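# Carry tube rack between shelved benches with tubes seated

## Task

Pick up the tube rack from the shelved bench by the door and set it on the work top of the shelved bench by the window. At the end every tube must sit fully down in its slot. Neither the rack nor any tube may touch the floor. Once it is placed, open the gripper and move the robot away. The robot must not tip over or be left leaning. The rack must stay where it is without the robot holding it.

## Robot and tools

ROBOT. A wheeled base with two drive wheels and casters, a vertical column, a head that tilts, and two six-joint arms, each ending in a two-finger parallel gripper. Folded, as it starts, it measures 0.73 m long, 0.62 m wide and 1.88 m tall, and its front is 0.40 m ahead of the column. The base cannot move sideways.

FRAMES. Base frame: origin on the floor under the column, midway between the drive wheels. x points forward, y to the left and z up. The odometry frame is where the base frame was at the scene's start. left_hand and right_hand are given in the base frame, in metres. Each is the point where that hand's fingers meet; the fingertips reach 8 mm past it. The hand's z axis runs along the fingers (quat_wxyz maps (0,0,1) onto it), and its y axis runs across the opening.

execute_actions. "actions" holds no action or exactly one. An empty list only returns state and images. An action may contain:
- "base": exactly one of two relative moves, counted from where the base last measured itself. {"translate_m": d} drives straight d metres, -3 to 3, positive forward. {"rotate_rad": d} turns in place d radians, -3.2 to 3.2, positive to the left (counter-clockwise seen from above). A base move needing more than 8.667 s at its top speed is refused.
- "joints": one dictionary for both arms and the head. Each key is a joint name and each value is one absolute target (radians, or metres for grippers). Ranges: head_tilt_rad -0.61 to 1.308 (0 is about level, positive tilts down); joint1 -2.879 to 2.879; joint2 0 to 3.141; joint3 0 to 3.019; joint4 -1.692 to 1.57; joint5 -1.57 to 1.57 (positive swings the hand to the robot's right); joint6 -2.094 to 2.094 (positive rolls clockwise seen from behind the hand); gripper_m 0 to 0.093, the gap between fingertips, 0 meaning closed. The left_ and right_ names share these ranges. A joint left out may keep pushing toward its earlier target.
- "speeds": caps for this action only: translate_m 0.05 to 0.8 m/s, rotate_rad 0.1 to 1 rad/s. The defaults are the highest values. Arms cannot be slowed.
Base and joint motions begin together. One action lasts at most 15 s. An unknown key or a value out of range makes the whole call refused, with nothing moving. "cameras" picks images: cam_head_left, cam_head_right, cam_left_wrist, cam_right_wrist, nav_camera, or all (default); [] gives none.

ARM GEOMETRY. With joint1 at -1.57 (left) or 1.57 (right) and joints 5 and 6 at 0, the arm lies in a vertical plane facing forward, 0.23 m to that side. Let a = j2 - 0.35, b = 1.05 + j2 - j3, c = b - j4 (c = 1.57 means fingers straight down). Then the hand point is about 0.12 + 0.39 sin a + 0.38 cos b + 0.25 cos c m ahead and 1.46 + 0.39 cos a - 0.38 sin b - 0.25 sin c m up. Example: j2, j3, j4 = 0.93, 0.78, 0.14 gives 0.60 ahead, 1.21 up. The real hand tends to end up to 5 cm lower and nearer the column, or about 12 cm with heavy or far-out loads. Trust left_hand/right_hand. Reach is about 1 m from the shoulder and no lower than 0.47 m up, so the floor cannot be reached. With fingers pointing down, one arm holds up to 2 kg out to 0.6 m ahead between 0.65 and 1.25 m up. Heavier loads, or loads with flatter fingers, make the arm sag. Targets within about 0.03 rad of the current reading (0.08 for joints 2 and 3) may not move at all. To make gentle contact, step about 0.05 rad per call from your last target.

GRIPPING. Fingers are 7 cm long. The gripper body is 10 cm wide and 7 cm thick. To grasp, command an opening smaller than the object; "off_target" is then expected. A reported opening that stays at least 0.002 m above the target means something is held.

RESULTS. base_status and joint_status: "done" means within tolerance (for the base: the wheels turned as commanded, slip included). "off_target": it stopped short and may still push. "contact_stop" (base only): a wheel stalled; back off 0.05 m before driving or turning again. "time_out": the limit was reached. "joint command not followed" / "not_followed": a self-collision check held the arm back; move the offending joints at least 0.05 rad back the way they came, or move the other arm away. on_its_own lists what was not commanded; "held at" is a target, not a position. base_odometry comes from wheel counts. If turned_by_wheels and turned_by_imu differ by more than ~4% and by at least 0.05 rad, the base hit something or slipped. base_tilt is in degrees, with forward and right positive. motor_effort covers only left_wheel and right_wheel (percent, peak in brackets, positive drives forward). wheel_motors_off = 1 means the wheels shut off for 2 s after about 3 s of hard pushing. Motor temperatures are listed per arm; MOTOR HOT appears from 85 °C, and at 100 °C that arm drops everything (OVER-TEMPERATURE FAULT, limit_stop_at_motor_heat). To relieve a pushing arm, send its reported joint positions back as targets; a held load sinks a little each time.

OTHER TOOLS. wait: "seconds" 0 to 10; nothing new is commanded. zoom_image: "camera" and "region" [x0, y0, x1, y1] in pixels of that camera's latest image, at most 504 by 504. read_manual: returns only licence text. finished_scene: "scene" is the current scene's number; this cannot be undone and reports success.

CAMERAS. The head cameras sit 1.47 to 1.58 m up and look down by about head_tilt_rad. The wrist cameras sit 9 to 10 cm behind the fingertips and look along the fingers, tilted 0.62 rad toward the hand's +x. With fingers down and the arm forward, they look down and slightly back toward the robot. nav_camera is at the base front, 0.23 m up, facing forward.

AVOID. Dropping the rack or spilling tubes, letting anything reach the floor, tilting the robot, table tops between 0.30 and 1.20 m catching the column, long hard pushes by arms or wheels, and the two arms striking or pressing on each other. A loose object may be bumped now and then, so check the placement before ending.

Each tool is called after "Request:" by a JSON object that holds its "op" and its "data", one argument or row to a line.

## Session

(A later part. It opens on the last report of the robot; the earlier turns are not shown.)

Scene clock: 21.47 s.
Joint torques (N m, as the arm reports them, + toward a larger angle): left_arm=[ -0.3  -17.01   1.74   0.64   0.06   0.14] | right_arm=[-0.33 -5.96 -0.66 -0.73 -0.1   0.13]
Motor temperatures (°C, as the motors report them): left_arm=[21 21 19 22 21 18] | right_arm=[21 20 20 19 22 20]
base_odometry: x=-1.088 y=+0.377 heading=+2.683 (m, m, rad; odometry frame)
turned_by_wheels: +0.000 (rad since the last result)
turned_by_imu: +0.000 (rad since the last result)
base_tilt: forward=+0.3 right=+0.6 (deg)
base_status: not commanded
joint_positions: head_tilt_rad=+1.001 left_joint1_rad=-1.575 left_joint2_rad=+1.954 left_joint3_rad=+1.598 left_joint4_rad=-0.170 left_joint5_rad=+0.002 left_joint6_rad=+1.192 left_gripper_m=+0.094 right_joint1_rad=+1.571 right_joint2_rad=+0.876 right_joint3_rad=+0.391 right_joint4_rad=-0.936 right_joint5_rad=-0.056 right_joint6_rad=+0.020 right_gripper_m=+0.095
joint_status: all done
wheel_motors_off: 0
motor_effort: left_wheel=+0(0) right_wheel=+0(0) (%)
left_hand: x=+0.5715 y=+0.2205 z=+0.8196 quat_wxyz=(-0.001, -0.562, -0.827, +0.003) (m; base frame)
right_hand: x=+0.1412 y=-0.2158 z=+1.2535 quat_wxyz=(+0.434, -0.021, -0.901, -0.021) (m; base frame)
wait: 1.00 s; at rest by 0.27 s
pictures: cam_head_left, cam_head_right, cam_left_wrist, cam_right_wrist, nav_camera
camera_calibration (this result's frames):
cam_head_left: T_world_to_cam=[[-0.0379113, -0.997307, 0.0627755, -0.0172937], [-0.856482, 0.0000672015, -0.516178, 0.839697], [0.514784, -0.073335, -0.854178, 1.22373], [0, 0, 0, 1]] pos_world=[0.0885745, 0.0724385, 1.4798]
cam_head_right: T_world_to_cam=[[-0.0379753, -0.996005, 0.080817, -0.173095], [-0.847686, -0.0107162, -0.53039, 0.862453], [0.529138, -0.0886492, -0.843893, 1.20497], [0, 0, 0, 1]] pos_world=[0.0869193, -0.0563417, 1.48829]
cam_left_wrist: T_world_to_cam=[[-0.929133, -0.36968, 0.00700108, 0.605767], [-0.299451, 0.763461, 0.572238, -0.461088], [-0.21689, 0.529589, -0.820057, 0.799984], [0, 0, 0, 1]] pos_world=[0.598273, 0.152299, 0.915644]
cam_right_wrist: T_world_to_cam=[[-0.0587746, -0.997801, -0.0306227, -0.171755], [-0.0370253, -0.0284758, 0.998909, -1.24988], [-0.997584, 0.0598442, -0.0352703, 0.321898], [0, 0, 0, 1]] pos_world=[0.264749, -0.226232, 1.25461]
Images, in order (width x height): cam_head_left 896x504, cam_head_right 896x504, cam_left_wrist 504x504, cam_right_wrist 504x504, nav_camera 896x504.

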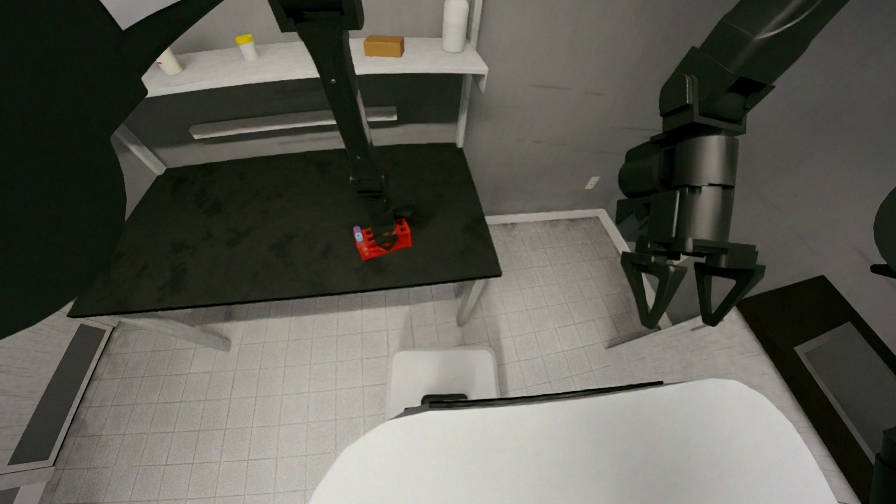

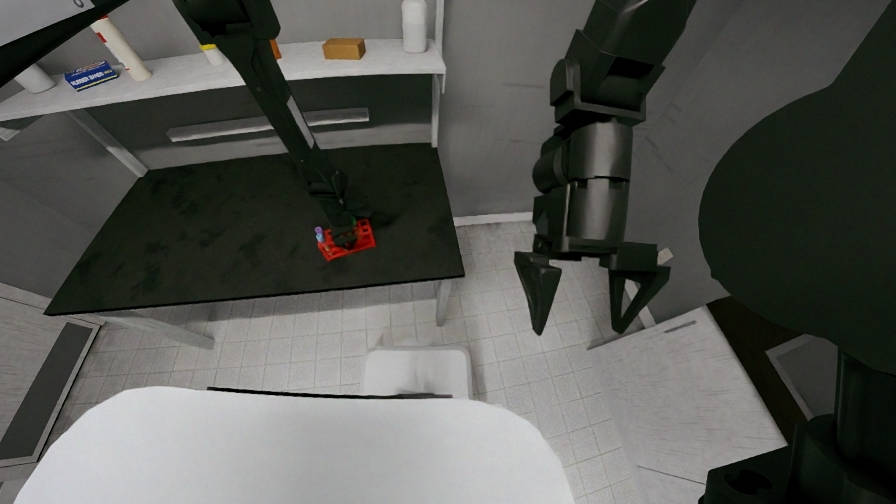

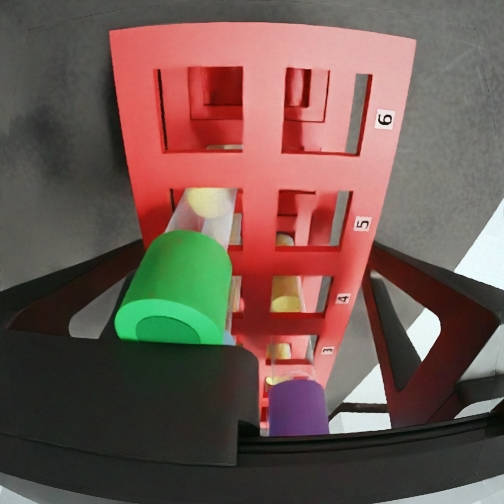

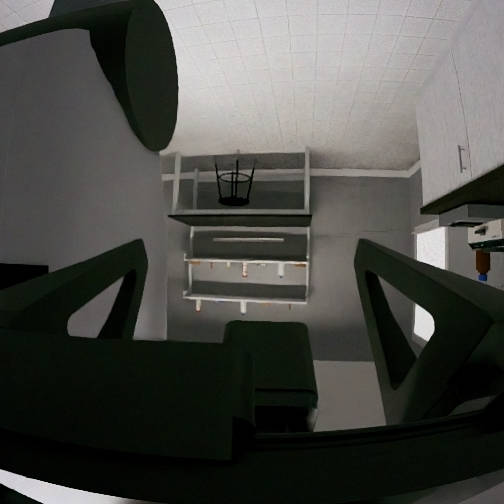

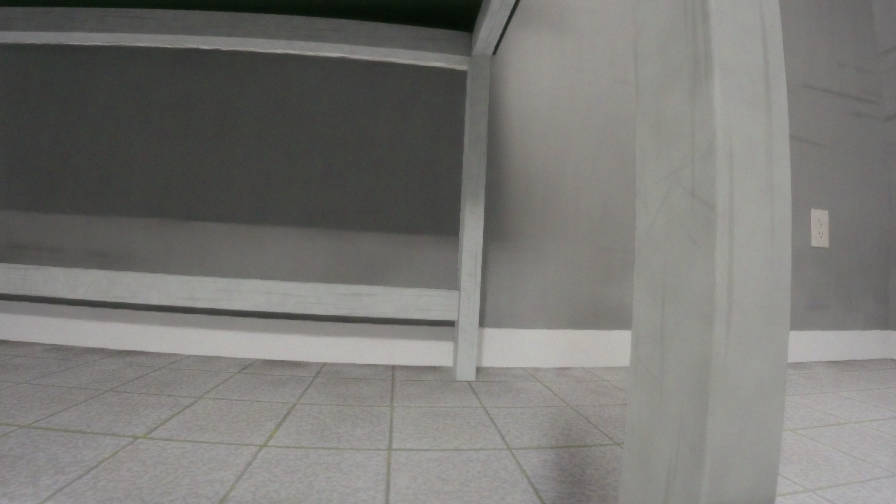

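Request:
{"op": "execute_actions", "data": {
  "actions": [
    {"joints":{"left_joint2_rad":2.0,"left_joint3_rad":1.635}}
  ],
  "cameras": ["cam_left_wrist"]
}}

Request:
{"op": "execute_actions", "data": {
  "actions": [
    {"joints":{"left_gripper_m":0.04}}
  ],
  "cameras": ["cam_left_wrist"]
}}

Scene clock: 22.13 s.
Joint torques (N m, as the arm reports them, + toward a larger angle): left_arm=[ -0.16 -13.41   3.3    0.66   0.07   0.09] | right_arm=[ 0.02 -6.49 -0.66 -0.73 -0.08  0.13]
Motor temperatures (°C, as the motors report them): left_arm=[21 21 19 22 21 18] | right_arm=[21 20 20 19 22 20]
base_odometry: x=-1.088 y=+0.377 heading=+2.683 (m, m, rad; odometry frame)
turned_by_wheels: +0.000 (rad since the last result)
turned_by_imu: +0.000 (rad since the last result)
base_tilt: forward=+0.3 right=+0.7 (deg)
base_status: not commanded
joint_positions: head_tilt_rad=+1.001 left_joint1_rad=-1.576 left_joint2_rad=+1.958 left_joint3_rad=+1.615 left_joint4_rad=-0.170 left_joint5_rad=+0.002 left_joint6_rad=+1.192 left_gripper_m=+0.094 right_joint1_rad=+1.571 right_joint2_rad=+0.876 right_joint3_rad=+0.391 right_joint4_rad=-0.936 right_joint5_rad=-0.056 right_joint6_rad=+0.020 right_gripper_m=+0.095
joint_status: all done
wheel_motors_off: 0
motor_effort: left_wheel=+1(1) right_wheel=+0(1) (%)
left_hand: x=+0.5800 y=+0.2202 z=+0.8190 quat_wxyz=(-0.007, -0.563, -0.827, -0.001) (m; base frame)
right_hand: x=+0.1412 y=-0.2158 z=+1.2535 quat_wxyz=(+0.434, -0.021, -0.901, -0.021) (m; base frame)
pictures: cam_left_wrist
camera_calibration (this result's frames):
cam_left_wrist: T_world_to_cam=[[-0.929331, -0.369203, -0.0057706, 0.624028], [-0.306891, 0.763605, 0.568089, -0.450355], [-0.205334, 0.529714, -0.822947, 0.797156], [0, 0, 0, 1]] pos_world=[0.605401, 0.152022, 0.915459]
Images, in order (width x height): cam_left_wrist 504x504.

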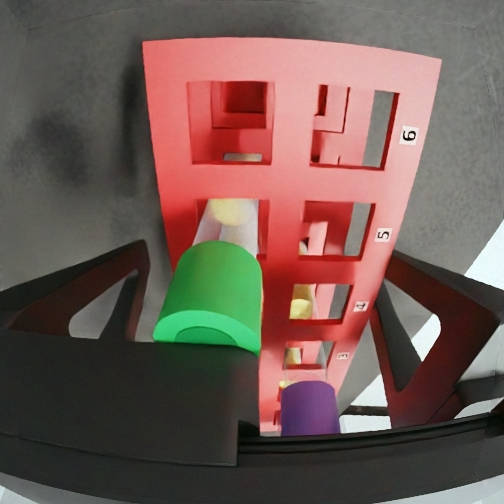

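Scene clock: 22.73 s.
Joint torques (N m, as the arm reports them, + toward a larger angle): left_arm=[ -0.16 -14.03   2.84   0.73   0.23   0.09] | right_arm=[-0.15 -5.91 -0.75 -0.73 -0.1   0.16]
Motor temperatures (°C, as the motors report them): left_arm=[21 21 19 22 21 18] | right_arm=[21 20 20 19 22 20]
base_odometry: x=-1.088 y=+0.377 heading=+2.683 (m, m, rad; odometry frame)
turned_by_wheels: +0.000 (rad since the last result)
turned_by_imu: +0.000 (rad since the last result)
base_tilt: forward=+0.4 right=+0.7 (deg)
base_status: not commanded
joint_positions: head_tilt_rad=+1.001 left_joint1_rad=-1.575 left_joint2_rad=+1.958 left_joint3_rad=+1.622 left_joint4_rad=-0.170 left_joint5_rad=-0.001 left_joint6_rad=+1.193 left_gripper_m=+0.062 right_joint1_rad=+1.571 right_joint2_rad=+0.876 right_joint3_rad=+0.391 right_joint4_rad=-0.936 right_joint5_rad=-0.056 right_joint6_rad=+0.020 right_gripper_m=+0.095
joint_status: left_gripper_m off_target (ended at +0.062, target +0.040)
wheel_motors_off: 0
motor_effort: left_wheel=+0(1) right_wheel=+0(1) (%)
left_hand: x=+0.5836 y=+0.2213 z=+0.8192 quat_wxyz=(-0.008, -0.563, -0.827, -0.004) (m; base frame)
right_hand: x=+0.1412 y=-0.2158 z=+1.2535 quat_wxyz=(+0.434, -0.021, -0.901, -0.021) (m; base frame)
pictures: cam_left_wrist
camera_calibration (this result's frames):
cam_left_wrist: T_world_to_cam=[[-0.9294, -0.368876, -0.0121129, 0.63295], [-0.309693, 0.761592, 0.569269, -0.449083], [-0.200765, 0.53283, -0.822062, 0.793335], [0, 0, 0, 1]] pos_world=[0.60846, 0.152785, 0.915487]
Images, in order (width x height): cam_left_wrist 504x504.

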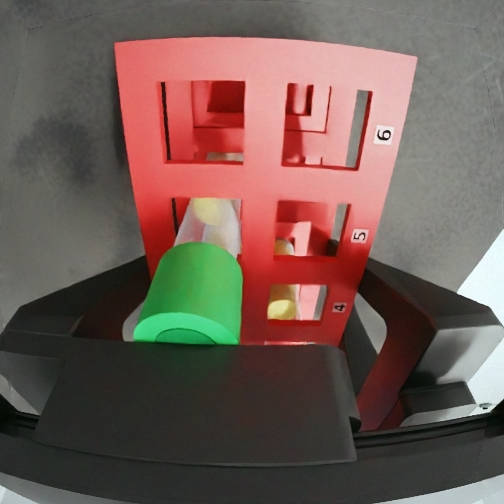

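Request:
{"op": "execute_actions", "data": {
  "actions": [
    {"joints":{"left_joint2_rad":1.7,"left_joint3_rad":1.35,"left_joint4_rad":-0.17}}
  ],
  "cameras": ["cam_left_wrist","cam_head_left"]
}}

Scene clock: 24.03 s.
Joint torques (N m, as the arm reports them, + toward a larger angle): left_arm=[  0.01 -16.7    1.53   0.46   0.2    0.13] | right_arm=[-0.11 -6.01 -0.68 -0.79 -0.06  0.15]
Motor temperatures (°C, as the motors report them): left_arm=[21 21 19 22 21 18] | right_arm=[21 20 20 19 22 20]
base_odometry: x=-1.088 y=+0.377 heading=+2.683 (m, m, rad; odometry frame)
turned_by_wheels: +0.000 (rad since the last result)
turned_by_imu: +0.001 (rad since the last result)
base_tilt: forward=+0.3 right=+0.6 (deg)
base_status: not commanded
joint_positions: head_tilt_rad=+1.001 left_joint1_rad=-1.575 left_joint2_rad=+1.699 left_joint3_rad=+1.352 left_joint4_rad=-0.171 left_joint5_rad=-0.001 left_joint6_rad=+1.193 left_gripper_m=+0.062 right_joint1_rad=+1.571 right_joint2_rad=+0.876 right_joint3_rad=+0.391 right_joint4_rad=-0.936 right_joint5_rad=-0.056 right_joint6_rad=+0.020 right_gripper_m=+0.095
joint_status: all done
wheel_motors_off: 0
motor_effort: left_wheel=+0(1) right_wheel=+0(0) (%)
left_hand: x=+0.5679 y=+0.2217 z=+0.9174 quat_wxyz=(-0.003, -0.563, -0.827, -0.001) (m; base frame)
right_hand: x=+0.1412 y=-0.2158 z=+1.2535 quat_wxyz=(+0.434, -0.021, -0.901, -0.021) (m; base frame)
pictures: cam_head_left, cam_left_wrist
camera_calibration (this result's frames):
cam_head_left: T_world_to_cam=[[-0.0379113, -0.997307, 0.0627755, -0.0172937], [-0.856482, 0.0000672015, -0.516178, 0.839697], [0.514784, -0.073335, -0.854178, 1.22373], [0, 0, 0, 1]] pos_world=[0.0885745, 0.0724385, 1.4798]
cam_left_wrist: T_world_to_cam=[[-0.929493, -0.368837, -0.00148507, 0.609991], [-0.303126, 0.761591, 0.572794, -0.517113], [-0.210136, 0.532859, -0.819698, 0.873849], [0, 0, 0, 1]] pos_world=[0.59386, 0.153177, 1.0134]
Images, in order (width x height): cam_head_left 896x504, cam_left_wrist 504x504.

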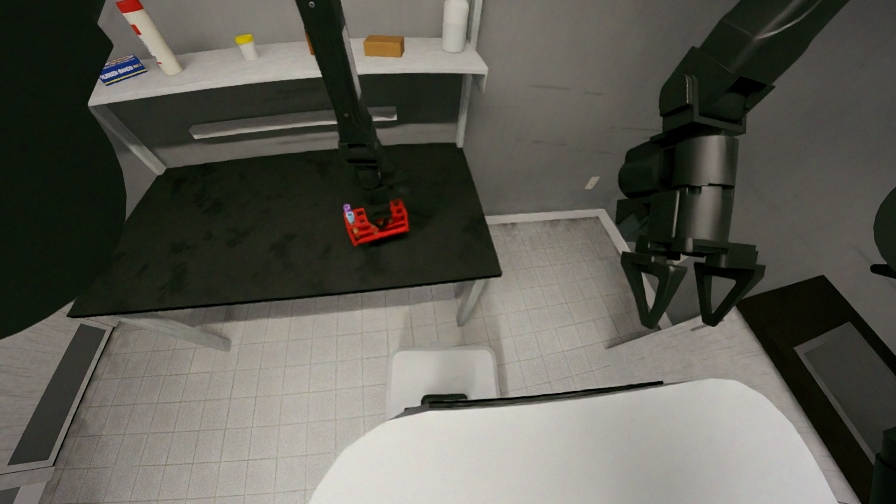

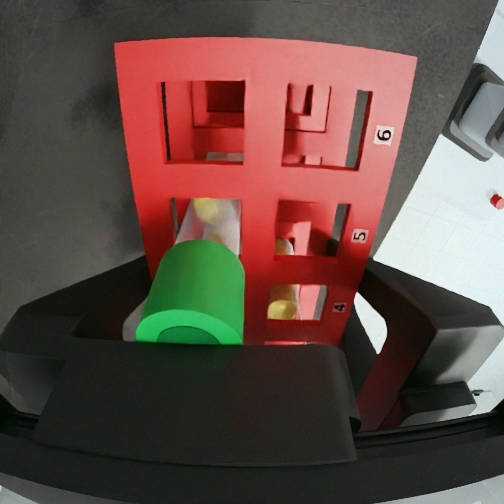

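Request:
{"op": "execute_actions", "data": {
  "actions": [
    {"base":{"translate_m":-0.95},"speeds":{"translate_m":0.5},"joints":{"left_joint2_rad":1.55,"left_joint3_rad":1.0,"left_joint4_rad":0.03,"head_tilt_rad":0.7}}
  ],
  "cameras": ["cam_head_left","cam_head_right"]
}}

Scene clock: 27.77 s.
Joint torques (N m, as the arm reports them, + toward a larger angle): left_arm=[ -0.06 -14.75  -0.1    0.42   0.22   0.09] | right_arm=[ 0.07 -6.24 -0.65 -0.75 -0.08  0.12]
Motor temperatures (°C, as the motors report them): left_arm=[21 22 19 22 21 18] | right_arm=[21 20 20 19 22 20]
base_odometry: x=-0.236 y=-0.044 heading=+2.683 (m, m, rad; odometry frame)
turned_by_wheels: +0.000 (rad since the last result)
turned_by_imu: +0.004 (rad since the last result)
base_tilt: forward=+0.3 right=+0.6 (deg)
base_status: done
joint_positions: head_tilt_rad=+0.716 left_joint1_rad=-1.575 left_joint2_rad=+1.558 left_joint3_rad=+0.998 left_joint4_rad=+0.031 left_joint5_rad=-0.001 left_joint6_rad=+1.193 left_gripper_m=+0.062 right_joint1_rad=+1.571 right_joint2_rad=+0.876 right_joint3_rad=+0.389 right_joint4_rad=-0.936 right_joint5_rad=-0.056 right_joint6_rad=+0.020 right_gripper_m=+0.095
joint_status: all done
wheel_motors_off: 0
motor_effort: left_wheel=+0(42) right_wheel=+1(60) (%)
left_hand: x=+0.4687 y=+0.2221 z=+0.9639 quat_wxyz=(+0.002, -0.563, -0.827, +0.003) (m; base frame)
right_hand: x=+0.1402 y=-0.2158 z=+1.2538 quat_wxyz=(+0.435, -0.021, -0.900, -0.021) (m; base frame)
pictures: cam_head_left, cam_head_right
camera_calibration (this result's frames):
cam_head_left: T_world_to_cam=[[-0.0540416, -0.997307, 0.0495736, 0.00384377], [-0.676661, 0.0000672015, -0.736295, 1.16969], [0.734309, -0.073335, -0.674843, 0.936574], [0, 0, 0, 1]] pos_world=[0.103954, 0.0724385, 1.49308]
cam_head_right: T_world_to_cam=[[-0.0591789, -0.996005, 0.0668684, -0.150554], [-0.664222, -0.0107162, -0.747459, 1.18756], [0.745189, -0.0886492, -0.660934, 0.912414], [0, 0, 0, 1]] pos_world=[0.0999755, -0.0563417, 1.50077]
Images, in order (width x height): cam_head_left 896x504, cam_head_right 896x504.

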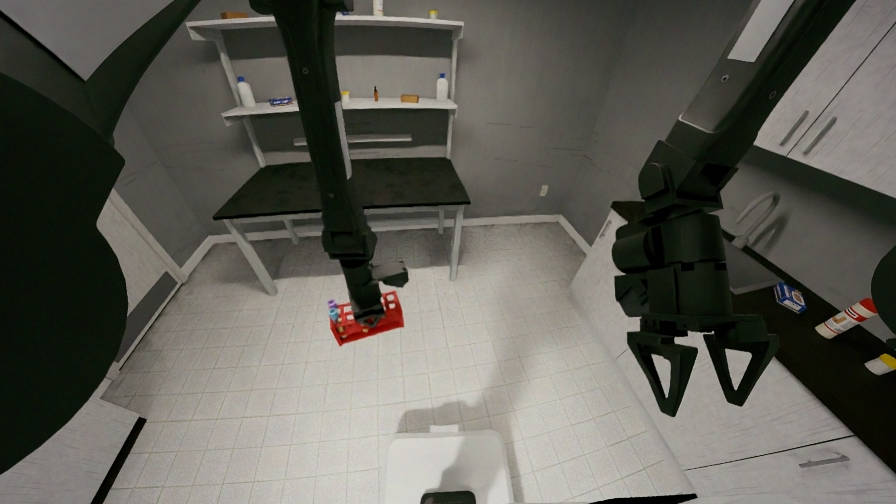

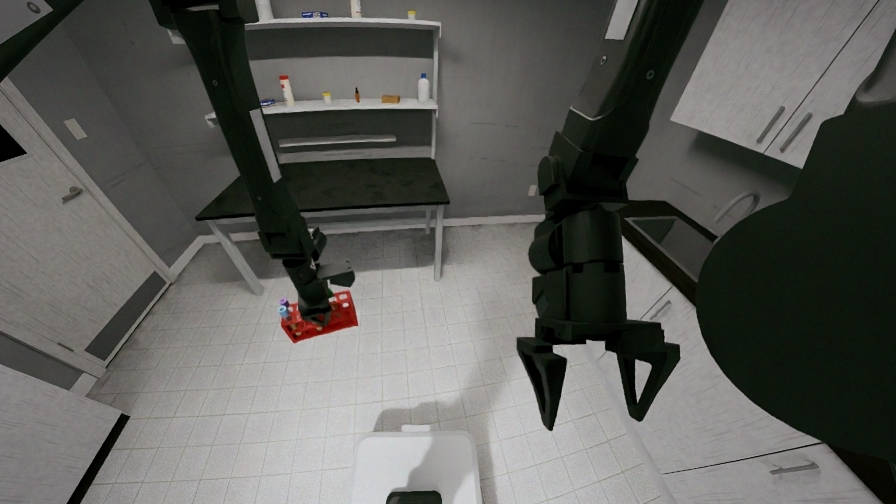

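Request:
{"op": "execute_actions", "data": {
  "actions": [
    {"base":{"rotate_rad":3.1},"speeds":{"rotate_rad":0.6}}
  ],
  "cameras": ["cam_head_left","nav_camera"]
}}

Scene clock: 34.17 s.
Joint torques (N m, as the arm reports them, + toward a larger angle): left_arm=[  0.66 -15.31  -0.26   0.39   0.17   0.08] | right_arm=[-0.36 -6.11 -0.56 -0.67 -0.07  0.1 ]
Motor temperatures (°C, as the motors report them): left_arm=[21 22 19 22 21 18] | right_arm=[21 20 20 19 22 20]
base_odometry: x=-0.236 y=-0.044 heading=-0.501 (m, m, rad; odometry frame)
turned_by_wheels: +3.099 (rad since the last result)
turned_by_imu: +3.111 (rad since the last result)
base_tilt: forward=+0.3 right=+0.5 (deg)
base_status: done
joint_positions: head_tilt_rad=+0.716 left_joint1_rad=-1.572 left_joint2_rad=+1.558 left_joint3_rad=+0.998 left_joint4_rad=+0.031 left_joint5_rad=+0.000 left_joint6_rad=+1.193 left_gripper_m=+0.062 right_joint1_rad=+1.571 right_joint2_rad=+0.876 right_joint3_rad=+0.389 right_joint4_rad=-0.936 right_joint5_rad=-0.056 right_joint6_rad=+0.020 right_gripper_m=+0.095
joint_status: not commanded
wheel_motors_off: 0
motor_effort: left_wheel=-3(46) right_wheel=+4(64) (%)
left_hand: x=+0.4687 y=+0.2240 z=+0.9639 quat_wxyz=(+0.002, -0.562, -0.827, +0.002) (m; base frame)
right_hand: x=+0.1402 y=-0.2158 z=+1.2538 quat_wxyz=(+0.435, -0.021, -0.900, -0.021) (m; base frame)
pictures: cam_head_left, nav_camera
camera_calibration (this result's frames):
cam_head_left: T_world_to_cam=[[-0.0540415, -0.997307, 0.0495736, 0.00384376], [-0.676661, 0.0000672015, -0.736295, 1.16969], [0.734309, -0.073335, -0.674843, 0.936574], [0, 0, 0, 1]] pos_world=[0.103954, 0.0724385, 1.49308]
Images, in order (width x height): cam_head_left 896x504, nav_camera 896x504.

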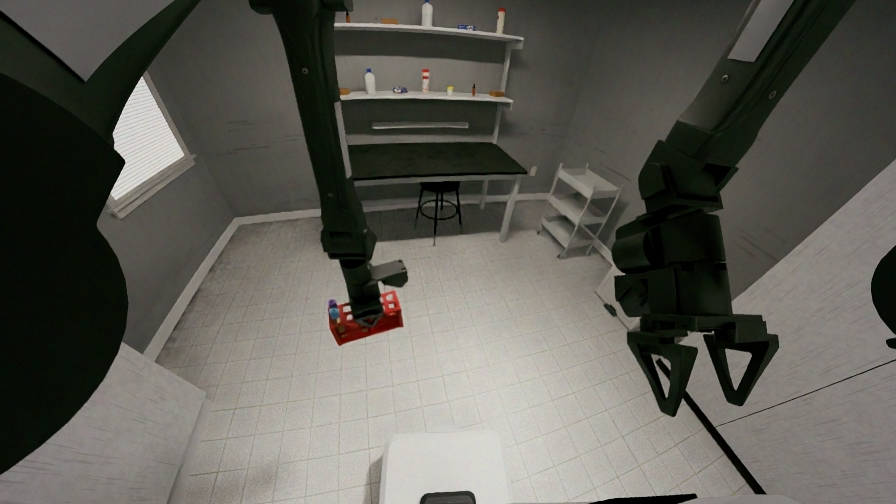

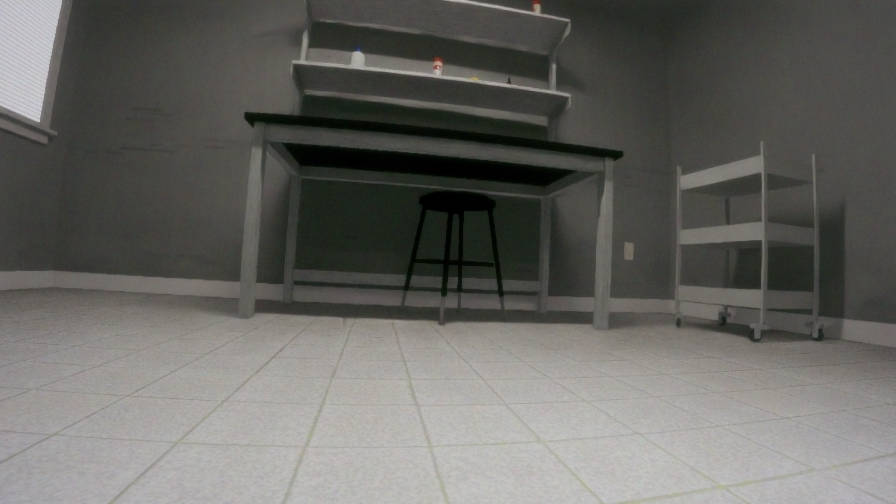

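Request:
{"op": "execute_actions", "data": {
  "actions": [
    {"base":{"translate_m":1.15},"speeds":{"translate_m":0.5},"joints":{"head_tilt_rad":0.9}}
  ],
  "cameras": ["cam_head_left","nav_camera"]
}}

Scene clock: 38.17 s.
Joint torques (N m, as the arm reports them, + toward a larger angle): left_arm=[ -0.19 -14.84  -0.55   0.42   0.15   0.11] | right_arm=[-0.22 -6.02 -0.73 -0.72 -0.06  0.14]
Motor temperatures (°C, as the motors report them): left_arm=[21 22 19 22 21 18] | right_arm=[21 20 20 19 22 20]
base_odometry: x=+0.772 y=-0.596 heading=-0.501 (m, m, rad; odometry frame)
turned_by_wheels: +0.000 (rad since the last result)
turned_by_imu: -0.002 (rad since the last result)
base_tilt: forward=+0.3 right=+0.5 (deg)
base_status: done
joint_positions: head_tilt_rad=+0.902 left_joint1_rad=-1.572 left_joint2_rad=+1.558 left_joint3_rad=+1.003 left_joint4_rad=+0.031 left_joint5_rad=+0.000 left_joint6_rad=+1.193 left_gripper_m=+0.062 right_joint1_rad=+1.571 right_joint2_rad=+0.876 right_joint3_rad=+0.391 right_joint4_rad=-0.936 right_joint5_rad=-0.056 right_joint6_rad=+0.020 right_gripper_m=+0.095
joint_status: all done
wheel_motors_off: 0
motor_effort: left_wheel=+1(57) right_wheel=+0(74) (%)
left_hand: x=+0.4718 y=+0.2240 z=+0.9638 quat_wxyz=(+0.000, -0.562, -0.827, +0.001) (m; base frame)
right_hand: x=+0.1410 y=-0.2158 z=+1.2535 quat_wxyz=(+0.434, -0.021, -0.900, -0.021) (m; base frame)
pictures: cam_head_left, nav_camera
camera_calibration (this result's frames):
cam_head_left: T_world_to_cam=[[-0.0439818, -0.997307, 0.0586825, -0.0106869], [-0.800744, 0.0000672015, -0.599006, 0.964466], [0.597389, -0.073335, -0.798591, 1.13399], [0, 0, 0, 1]] pos_world=[0.094385, 0.0724385, 1.48394]
Images, in order (width x height): cam_head_left 896x504, nav_camera 896x504.

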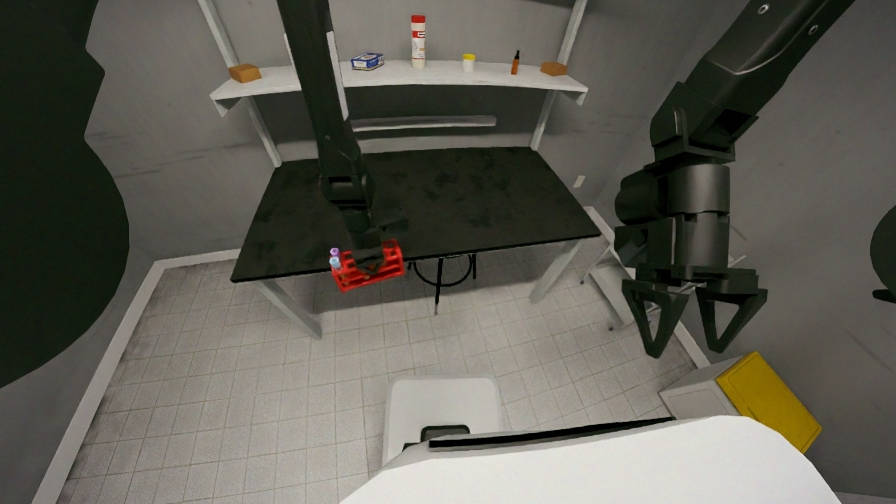

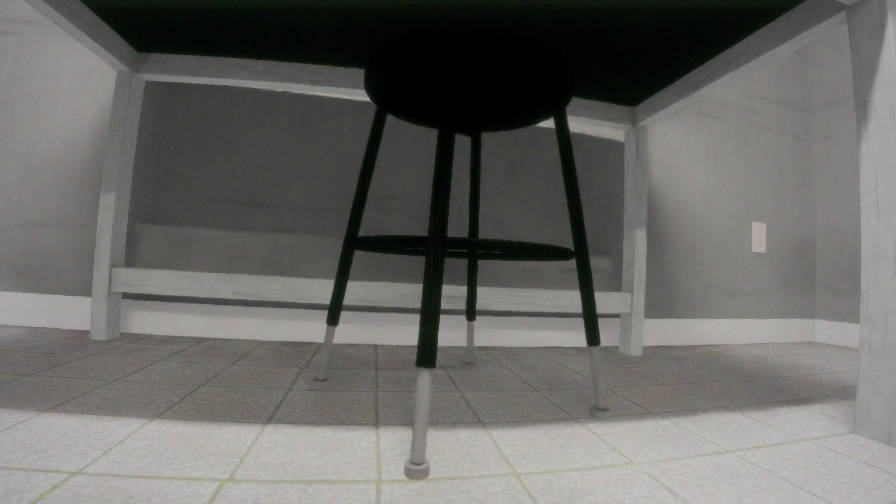

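Request:
{"op": "execute_actions", "data": {
  "actions": [
    {"base":{"translate_m":0.18},"speeds":{"translate_m":0.3}}
  ],
  "cameras": []
}}

Request:
{"op": "execute_actions", "data": {
  "actions": [
    {"joints":{"left_joint2_rad":1.737,"left_joint3_rad":1.527,"left_joint4_rad":-0.31}}
  ],
  "cameras": ["cam_head_left","cam_head_right","cam_left_wrist"]
}}

Scene clock: 40.17 s.
Joint torques (N m, as the arm reports them, + toward a larger angle): left_arm=[  0.09 -14.39  -0.5    0.53   0.16   0.1 ] | right_arm=[ 0.04 -5.99 -0.66 -0.62 -0.1   0.15]
Motor temperatures (°C, as the motors report them): left_arm=[21 22 19 22 21 18] | right_arm=[21 20 20 19 22 20]
base_odometry: x=+0.930 y=-0.683 heading=-0.501 (m, m, rad; odometry frame)
turned_by_wheels: +0.000 (rad since the last result)
turned_by_imu: +0.000 (rad since the last result)
base_tilt: forward=+0.3 right=+0.6 (deg)
base_status: done
joint_positions: head_tilt_rad=+0.902 left_joint1_rad=-1.572 left_joint2_rad=+1.558 left_joint3_rad=+1.002 left_joint4_rad=+0.031 left_joint5_rad=+0.000 left_joint6_rad=+1.193 left_gripper_m=+0.062 right_joint1_rad=+1.571 right_joint2_rad=+0.876 right_joint3_rad=+0.391 right_joint4_rad=-0.936 right_joint5_rad=-0.056 right_joint6_rad=+0.020 right_gripper_m=+0.095
joint_status: not commanded
wheel_motors_off: 0
motor_effort: left_wheel=+0(41) right_wheel=+0(46) (%)
left_hand: x=+0.4714 y=+0.2240 z=+0.9637 quat_wxyz=(+0.001, -0.562, -0.827, +0.001) (m; base frame)
right_hand: x=+0.1412 y=-0.2158 z=+1.2535 quat_wxyz=(+0.434, -0.021, -0.901, -0.021) (m; base frame)
pictures: none
No camera images: the call's "cameras" was empty. Leave "cameras" out to get every camera's image.

Scene clock: 41.60 s.
Joint torques (N m, as the arm reports them, + toward a larger angle): left_arm=[ -0.21 -18.73   2.94   0.4    0.16   0.11] | right_arm=[ 0.   -5.71 -0.8  -0.79 -0.08  0.14]
Motor temperatures (°C, as the motors report them): left_arm=[21 22 19 22 21 18] | right_arm=[21 20 20 19 22 20]
base_odometry: x=+0.930 y=-0.683 heading=-0.501 (m, m, rad; odometry frame)
turned_by_wheels: +0.000 (rad since the last result)
turned_by_imu: +0.001 (rad since the last result)
base_tilt: forward=+0.4 right=+0.6 (deg)
base_status: not commanded
joint_positions: head_tilt_rad=+0.902 left_joint1_rad=-1.572 left_joint2_rad=+1.737 left_joint3_rad=+1.527 left_joint4_rad=-0.306 left_joint5_rad=+0.000 left_joint6_rad=+1.193 left_gripper_m=+0.062 right_joint1_rad=+1.571 right_joint2_rad=+0.876 right_joint3_rad=+0.391 right_joint4_rad=-0.936 right_joint5_rad=-0.056 right_joint6_rad=+0.020 right_gripper_m=+0.095
joint_status: all done
wheel_motors_off: 0
motor_effort: left_wheel=+0(0) right_wheel=-1(1) (%)
left_hand: x=+0.6219 y=+0.2239 z=+0.9157 quat_wxyz=(-0.003, -0.562, -0.827, -0.002) (m; base frame)
right_hand: x=+0.1412 y=-0.2158 z=+1.2535 quat_wxyz=(+0.434, -0.021, -0.901, -0.021) (m; base frame)
pictures: cam_head_left, cam_head_right, cam_left_wrist
camera_calibration (this result's frames):
cam_head_left: T_world_to_cam=[[-0.0439619, -0.997307, 0.0586974, -0.0107109], [-0.800948, 0.0000672015, -0.598734, 0.964057], [0.597118, -0.073335, -0.798794, 1.13432], [0, 0, 0, 1]] pos_world=[0.094366, 0.0724385, 1.48393]
cam_head_right: T_world_to_cam=[[-0.0458184, -0.996005, 0.0766433, -0.166275], [-0.790783, -0.0107162, -0.612002, 0.98529], [0.610379, -0.0886492, -0.787133, 1.1135], [0, 0, 0, 1]] pos_world=[0.0918748, -0.0563417, 1.49222]
cam_left_wrist: T_world_to_cam=[[-0.928856, -0.370423, -0.00357686, 0.662858], [-0.305303, 0.760023, 0.573721, -0.500598], [-0.209801, 0.533996, -0.819043, 0.881538], [0, 0, 0, 1]] pos_world=[0.647814, 0.155266, 1.01159]
Images, in order (width x height): cam_head_left 896x504, cam_head_right 896x504, cam_left_wrist 504x504.

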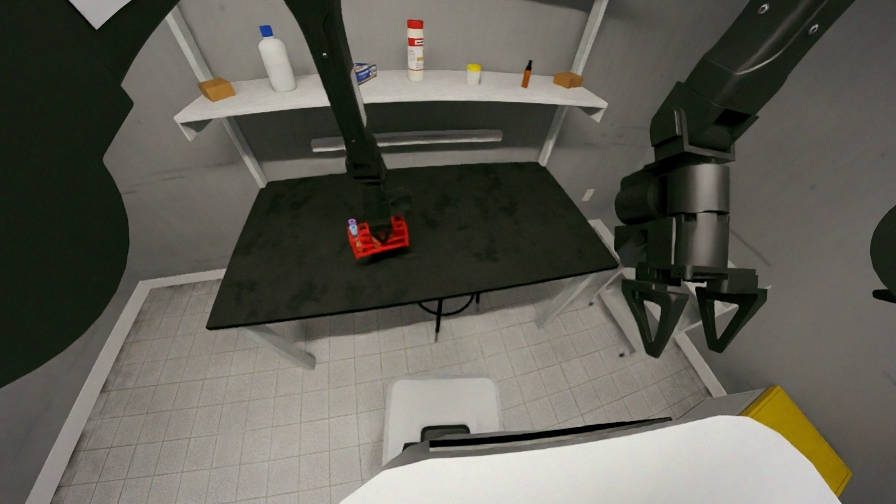

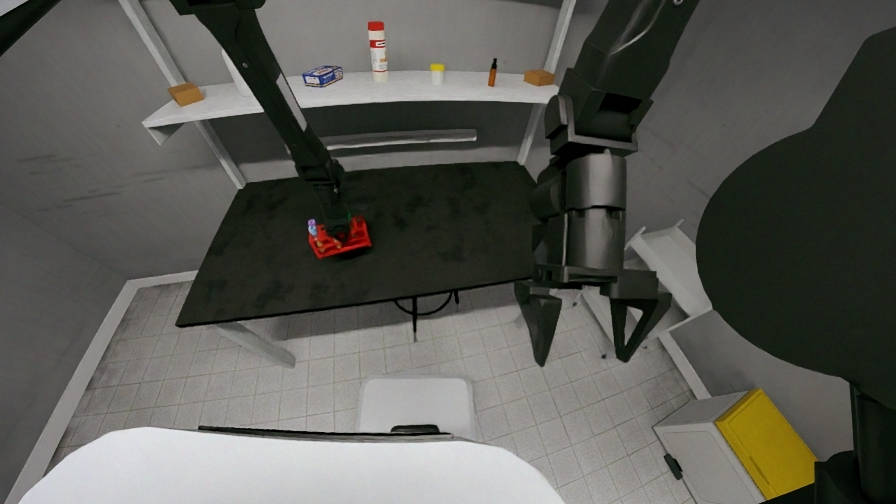

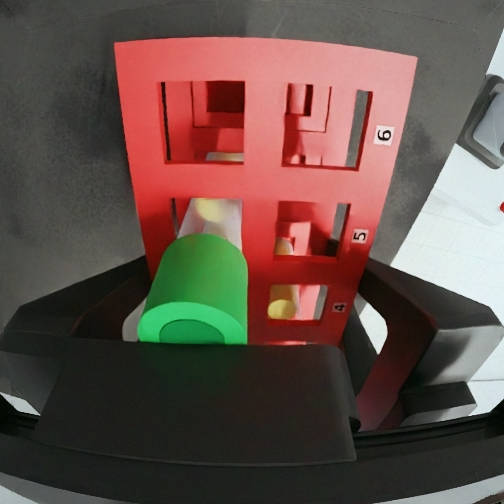

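Request:
{"op": "execute_actions", "data": {
  "actions": [
    {"joints":{"left_joint2_rad":1.93,"left_joint3_rad":1.705,"left_joint4_rad":-0.295}}
  ],
  "cameras": []
}}

Request:
{"op": "execute_actions", "data": {
  "actions": [
    {"joints":{"left_joint2_rad":1.98,"left_joint3_rad":1.75,"left_joint4_rad":-0.29}}
  ],
  "cameras": ["cam_head_left","cam_head_right"]
}}

Scene clock: 42.90 s.
Joint torques (N m, as the arm reports them, + toward a larger angle): left_arm=[ -0.44 -20.79   3.46   0.59   0.17   0.07] | right_arm=[ 0.31 -6.18 -0.64 -0.67 -0.1   0.11]
Motor temperatures (°C, as the motors report them): left_arm=[21 23 19 22 21 18] | right_arm=[21 20 20 19 22 20]
base_odometry: x=+0.930 y=-0.683 heading=-0.501 (m, m, rad; odometry frame)
turned_by_wheels: +0.000 (rad since the last result)
turned_by_imu: +0.001 (rad since the last result)
base_tilt: forward=+0.3 right=+0.6 (deg)
base_status: not commanded
joint_positions: head_tilt_rad=+0.902 left_joint1_rad=-1.572 left_joint2_rad=+1.956 left_joint3_rad=+1.692 left_joint4_rad=-0.296 left_joint5_rad=+0.000 left_joint6_rad=+1.193 left_gripper_m=+0.062 right_joint1_rad=+1.571 right_joint2_rad=+0.876 right_joint3_rad=+0.391 right_joint4_rad=-0.936 right_joint5_rad=-0.056 right_joint6_rad=+0.020 right_gripper_m=+0.095
joint_status: all done
wheel_motors_off: 0
motor_effort: left_wheel=+0(0) right_wheel=+0(1) (%)
left_hand: x=+0.5972 y=+0.2239 z=+0.8261 quat_wxyz=(+0.015, -0.562, -0.827, +0.011) (m; base frame)
right_hand: x=+0.1412 y=-0.2158 z=+1.2535 quat_wxyz=(+0.434, -0.021, -0.901, -0.021) (m; base frame)
pictures: none
No camera images: the call's "cameras" was empty. Leave "cameras" out to get every camera's image.

Scene clock: 43.63 s.
Joint torques (N m, as the arm reports them, + toward a larger angle): left_arm=[ -0.25 -18.01   4.     0.67   0.07   0.09] | right_arm=[ 0.23 -6.01 -0.67 -0.79 -0.07  0.13]
Motor temperatures (°C, as the motors report them): left_arm=[21 23 19 22 21 18] | right_arm=[21 20 20 19 22 20]
base_odometry: x=+0.930 y=-0.683 heading=-0.501 (m, m, rad; odometry frame)
turned_by_wheels: +0.000 (rad since the last result)
turned_by_imu: +0.000 (rad since the last result)
base_tilt: forward=+0.4 right=+0.6 (deg)
base_status: not commanded
joint_positions: head_tilt_rad=+0.902 left_joint1_rad=-1.572 left_joint2_rad=+1.975 left_joint3_rad=+1.732 left_joint4_rad=-0.296 left_joint5_rad=+0.002 left_joint6_rad=+1.194 left_gripper_m=+0.062 right_joint1_rad=+1.571 right_joint2_rad=+0.876 right_joint3_rad=+0.391 right_joint4_rad=-0.936 right_joint5_rad=-0.056 right_joint6_rad=+0.020 right_gripper_m=+0.095
joint_status: all done
wheel_motors_off: 0
motor_effort: left_wheel=+0(0) right_wheel=+1(0) (%)
left_hand: x=+0.6100 y=+0.2235 z=+0.8211 quat_wxyz=(+0.005, -0.562, -0.827, +0.005) (m; base frame)
right_hand: x=+0.1412 y=-0.2158 z=+1.2535 quat_wxyz=(+0.434, -0.021, -0.901, -0.021) (m; base frame)
pictures: cam_head_left, cam_head_right
camera_calibration (this result's frames):
cam_head_left: T_world_to_cam=[[-0.0439619, -0.997307, 0.0586974, -0.0107109], [-0.800948, 0.0000672015, -0.598734, 0.964057], [0.597118, -0.073335, -0.798794, 1.13432], [0, 0, 0, 1]] pos_world=[0.094366, 0.0724385, 1.48393]
cam_head_right: T_world_to_cam=[[-0.0458184, -0.996005, 0.0766433, -0.166276], [-0.790783, -0.0107162, -0.612002, 0.98529], [0.610379, -0.0886492, -0.787133, 1.1135], [0, 0, 0, 1]] pos_world=[0.0918748, -0.0563417, 1.49222]
Images, in order (width x height): cam_head_left 896x504, cam_head_right 896x504.

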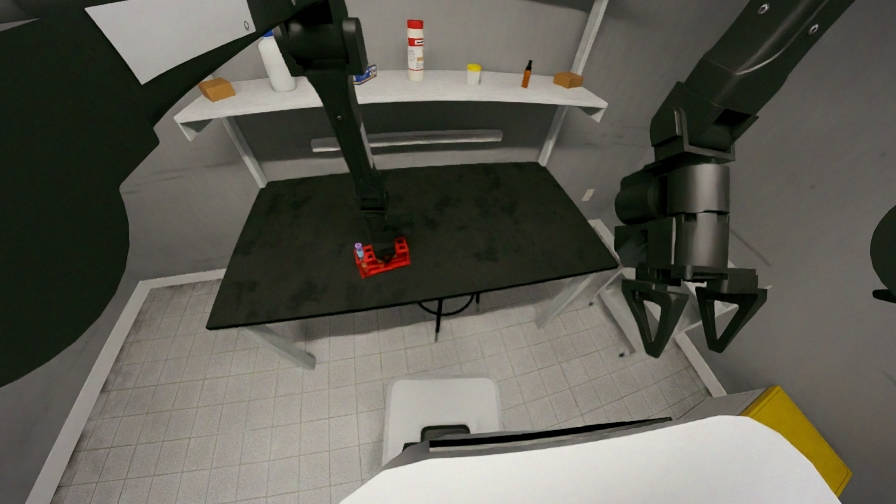

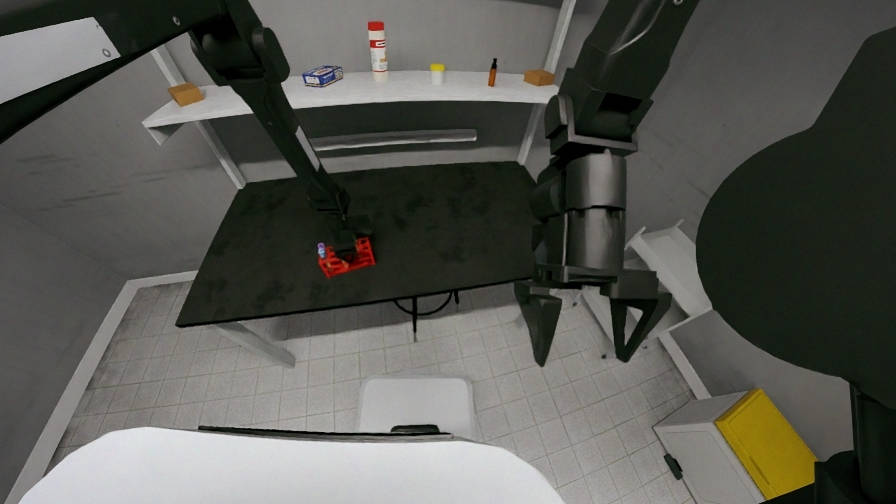

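Resting on the table. Release and raise.

Request:
{"op": "execute_actions", "data": {
  "actions": [
    {"joints":{"left_gripper_m":0.093}}
  ],
  "cameras": []
}}

Request:
{"op": "execute_actions", "data": {
  "actions": [
    {"joints":{"left_joint2_rad":1.65,"left_joint3_rad":1.45,"left_joint4_rad":-0.31}}
  ],
  "cameras": ["cam_left_wrist","cam_head_left"]
}}

Scene clock: 44.33 s.
Joint torques (N m, as the arm reports them, + toward a larger angle): left_arm=[ -0.33 -17.87   3.99   0.66   0.06   0.09] | right_arm=[-0.13 -6.32 -0.67 -0.79 -0.08  0.12]
Motor temperatures (°C, as the motors report them): left_arm=[21 23 19 22 21 18] | right_arm=[21 20 20 19 22 20]
base_odometry: x=+0.930 y=-0.683 heading=-0.501 (m, m, rad; odometry frame)
turned_by_wheels: +0.000 (rad since the last result)
turned_by_imu: +0.000 (rad since the last result)
base_tilt: forward=+0.3 right=+0.6 (deg)
base_status: not commanded
joint_positions: head_tilt_rad=+0.902 left_joint1_rad=-1.572 left_joint2_rad=+1.975 left_joint3_rad=+1.732 left_joint4_rad=-0.296 left_joint5_rad=+0.002 left_joint6_rad=+1.194 left_gripper_m=+0.093 right_joint1_rad=+1.571 right_joint2_rad=+0.876 right_joint3_rad=+0.391 right_joint4_rad=-0.936 right_joint5_rad=-0.056 right_joint6_rad=+0.020 right_gripper_m=+0.095
joint_status: all done
wheel_motors_off: 0
motor_effort: left_wheel=+0(0) right_wheel=+1(0) (%)
left_hand: x=+0.6100 y=+0.2235 z=+0.8211 quat_wxyz=(+0.005, -0.562, -0.827, +0.005) (m; base frame)
right_hand: x=+0.1412 y=-0.2158 z=+1.2535 quat_wxyz=(+0.434, -0.021, -0.901, -0.021) (m; base frame)
pictures: none
No camera images: the call's "cameras" was empty. Leave "cameras" out to get every camera's image.

Scene clock: 45.70 s.
Joint torques (N m, as the arm reports them, + toward a larger angle): left_arm=[ -0.25 -17.93   2.92   0.41   0.08   0.1 ] | right_arm=[-0.1  -6.31 -0.8  -0.77 -0.06  0.15]
Motor temperatures (°C, as the motors report them): left_arm=[21 23 19 22 21 18] | right_arm=[21 20 20 19 22 20]
base_odometry: x=+0.930 y=-0.683 heading=-0.501 (m, m, rad; odometry frame)
turned_by_wheels: +0.000 (rad since the last result)
turned_by_imu: +0.001 (rad since the last result)
base_tilt: forward=+0.3 right=+0.6 (deg)
base_status: not commanded
joint_positions: head_tilt_rad=+0.902 left_joint1_rad=-1.572 left_joint2_rad=+1.640 left_joint3_rad=+1.454 left_joint4_rad=-0.307 left_joint5_rad=+0.002 left_joint6_rad=+1.194 left_gripper_m=+0.093 right_joint1_rad=+1.571 right_joint2_rad=+0.876 right_joint3_rad=+0.391 right_joint4_rad=-0.936 right_joint5_rad=-0.056 right_joint6_rad=+0.020 right_gripper_m=+0.095
joint_status: all done
wheel_motors_off: 0
motor_effort: left_wheel=+0(0) right_wheel=-1(1) (%)
left_hand: x=+0.6281 y=+0.2236 z=+0.9553 quat_wxyz=(-0.013, -0.562, -0.827, -0.008) (m; base frame)
right_hand: x=+0.1412 y=-0.2158 z=+1.2535 quat_wxyz=(+0.434, -0.021, -0.901, -0.021) (m; base frame)
pictures: cam_head_left, cam_left_wrist
camera_calibration (this result's frames):
cam_head_left: T_world_to_cam=[[-0.0439619, -0.997307, 0.0586974, -0.0107109], [-0.800948, 0.0000672015, -0.598734, 0.964057], [0.597118, -0.073335, -0.798794, 1.13432], [0, 0, 0, 1]] pos_world=[0.094366, 0.0724385, 1.48393]
cam_left_wrist: T_world_to_cam=[[-0.928809, -0.369724, -0.0248425, 0.688736], [-0.318174, 0.76135, 0.5649, -0.505037], [-0.189943, 0.532589, -0.824785, 0.908815], [0, 0, 0, 1]] pos_world=[0.651638, 0.155128, 1.05198]
Images, in order (width x height): cam_head_left 896x504, cam_left_wrist 504x504.

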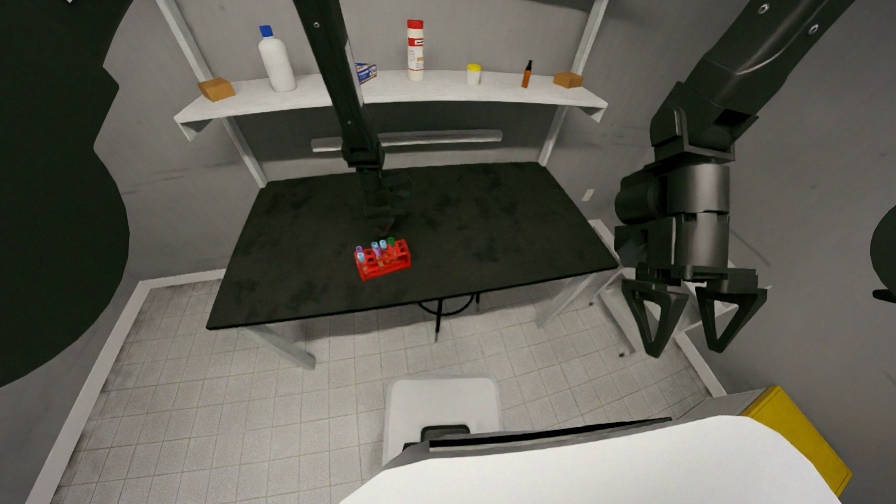

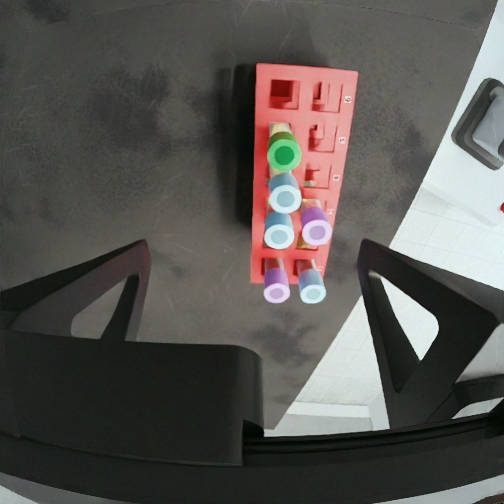

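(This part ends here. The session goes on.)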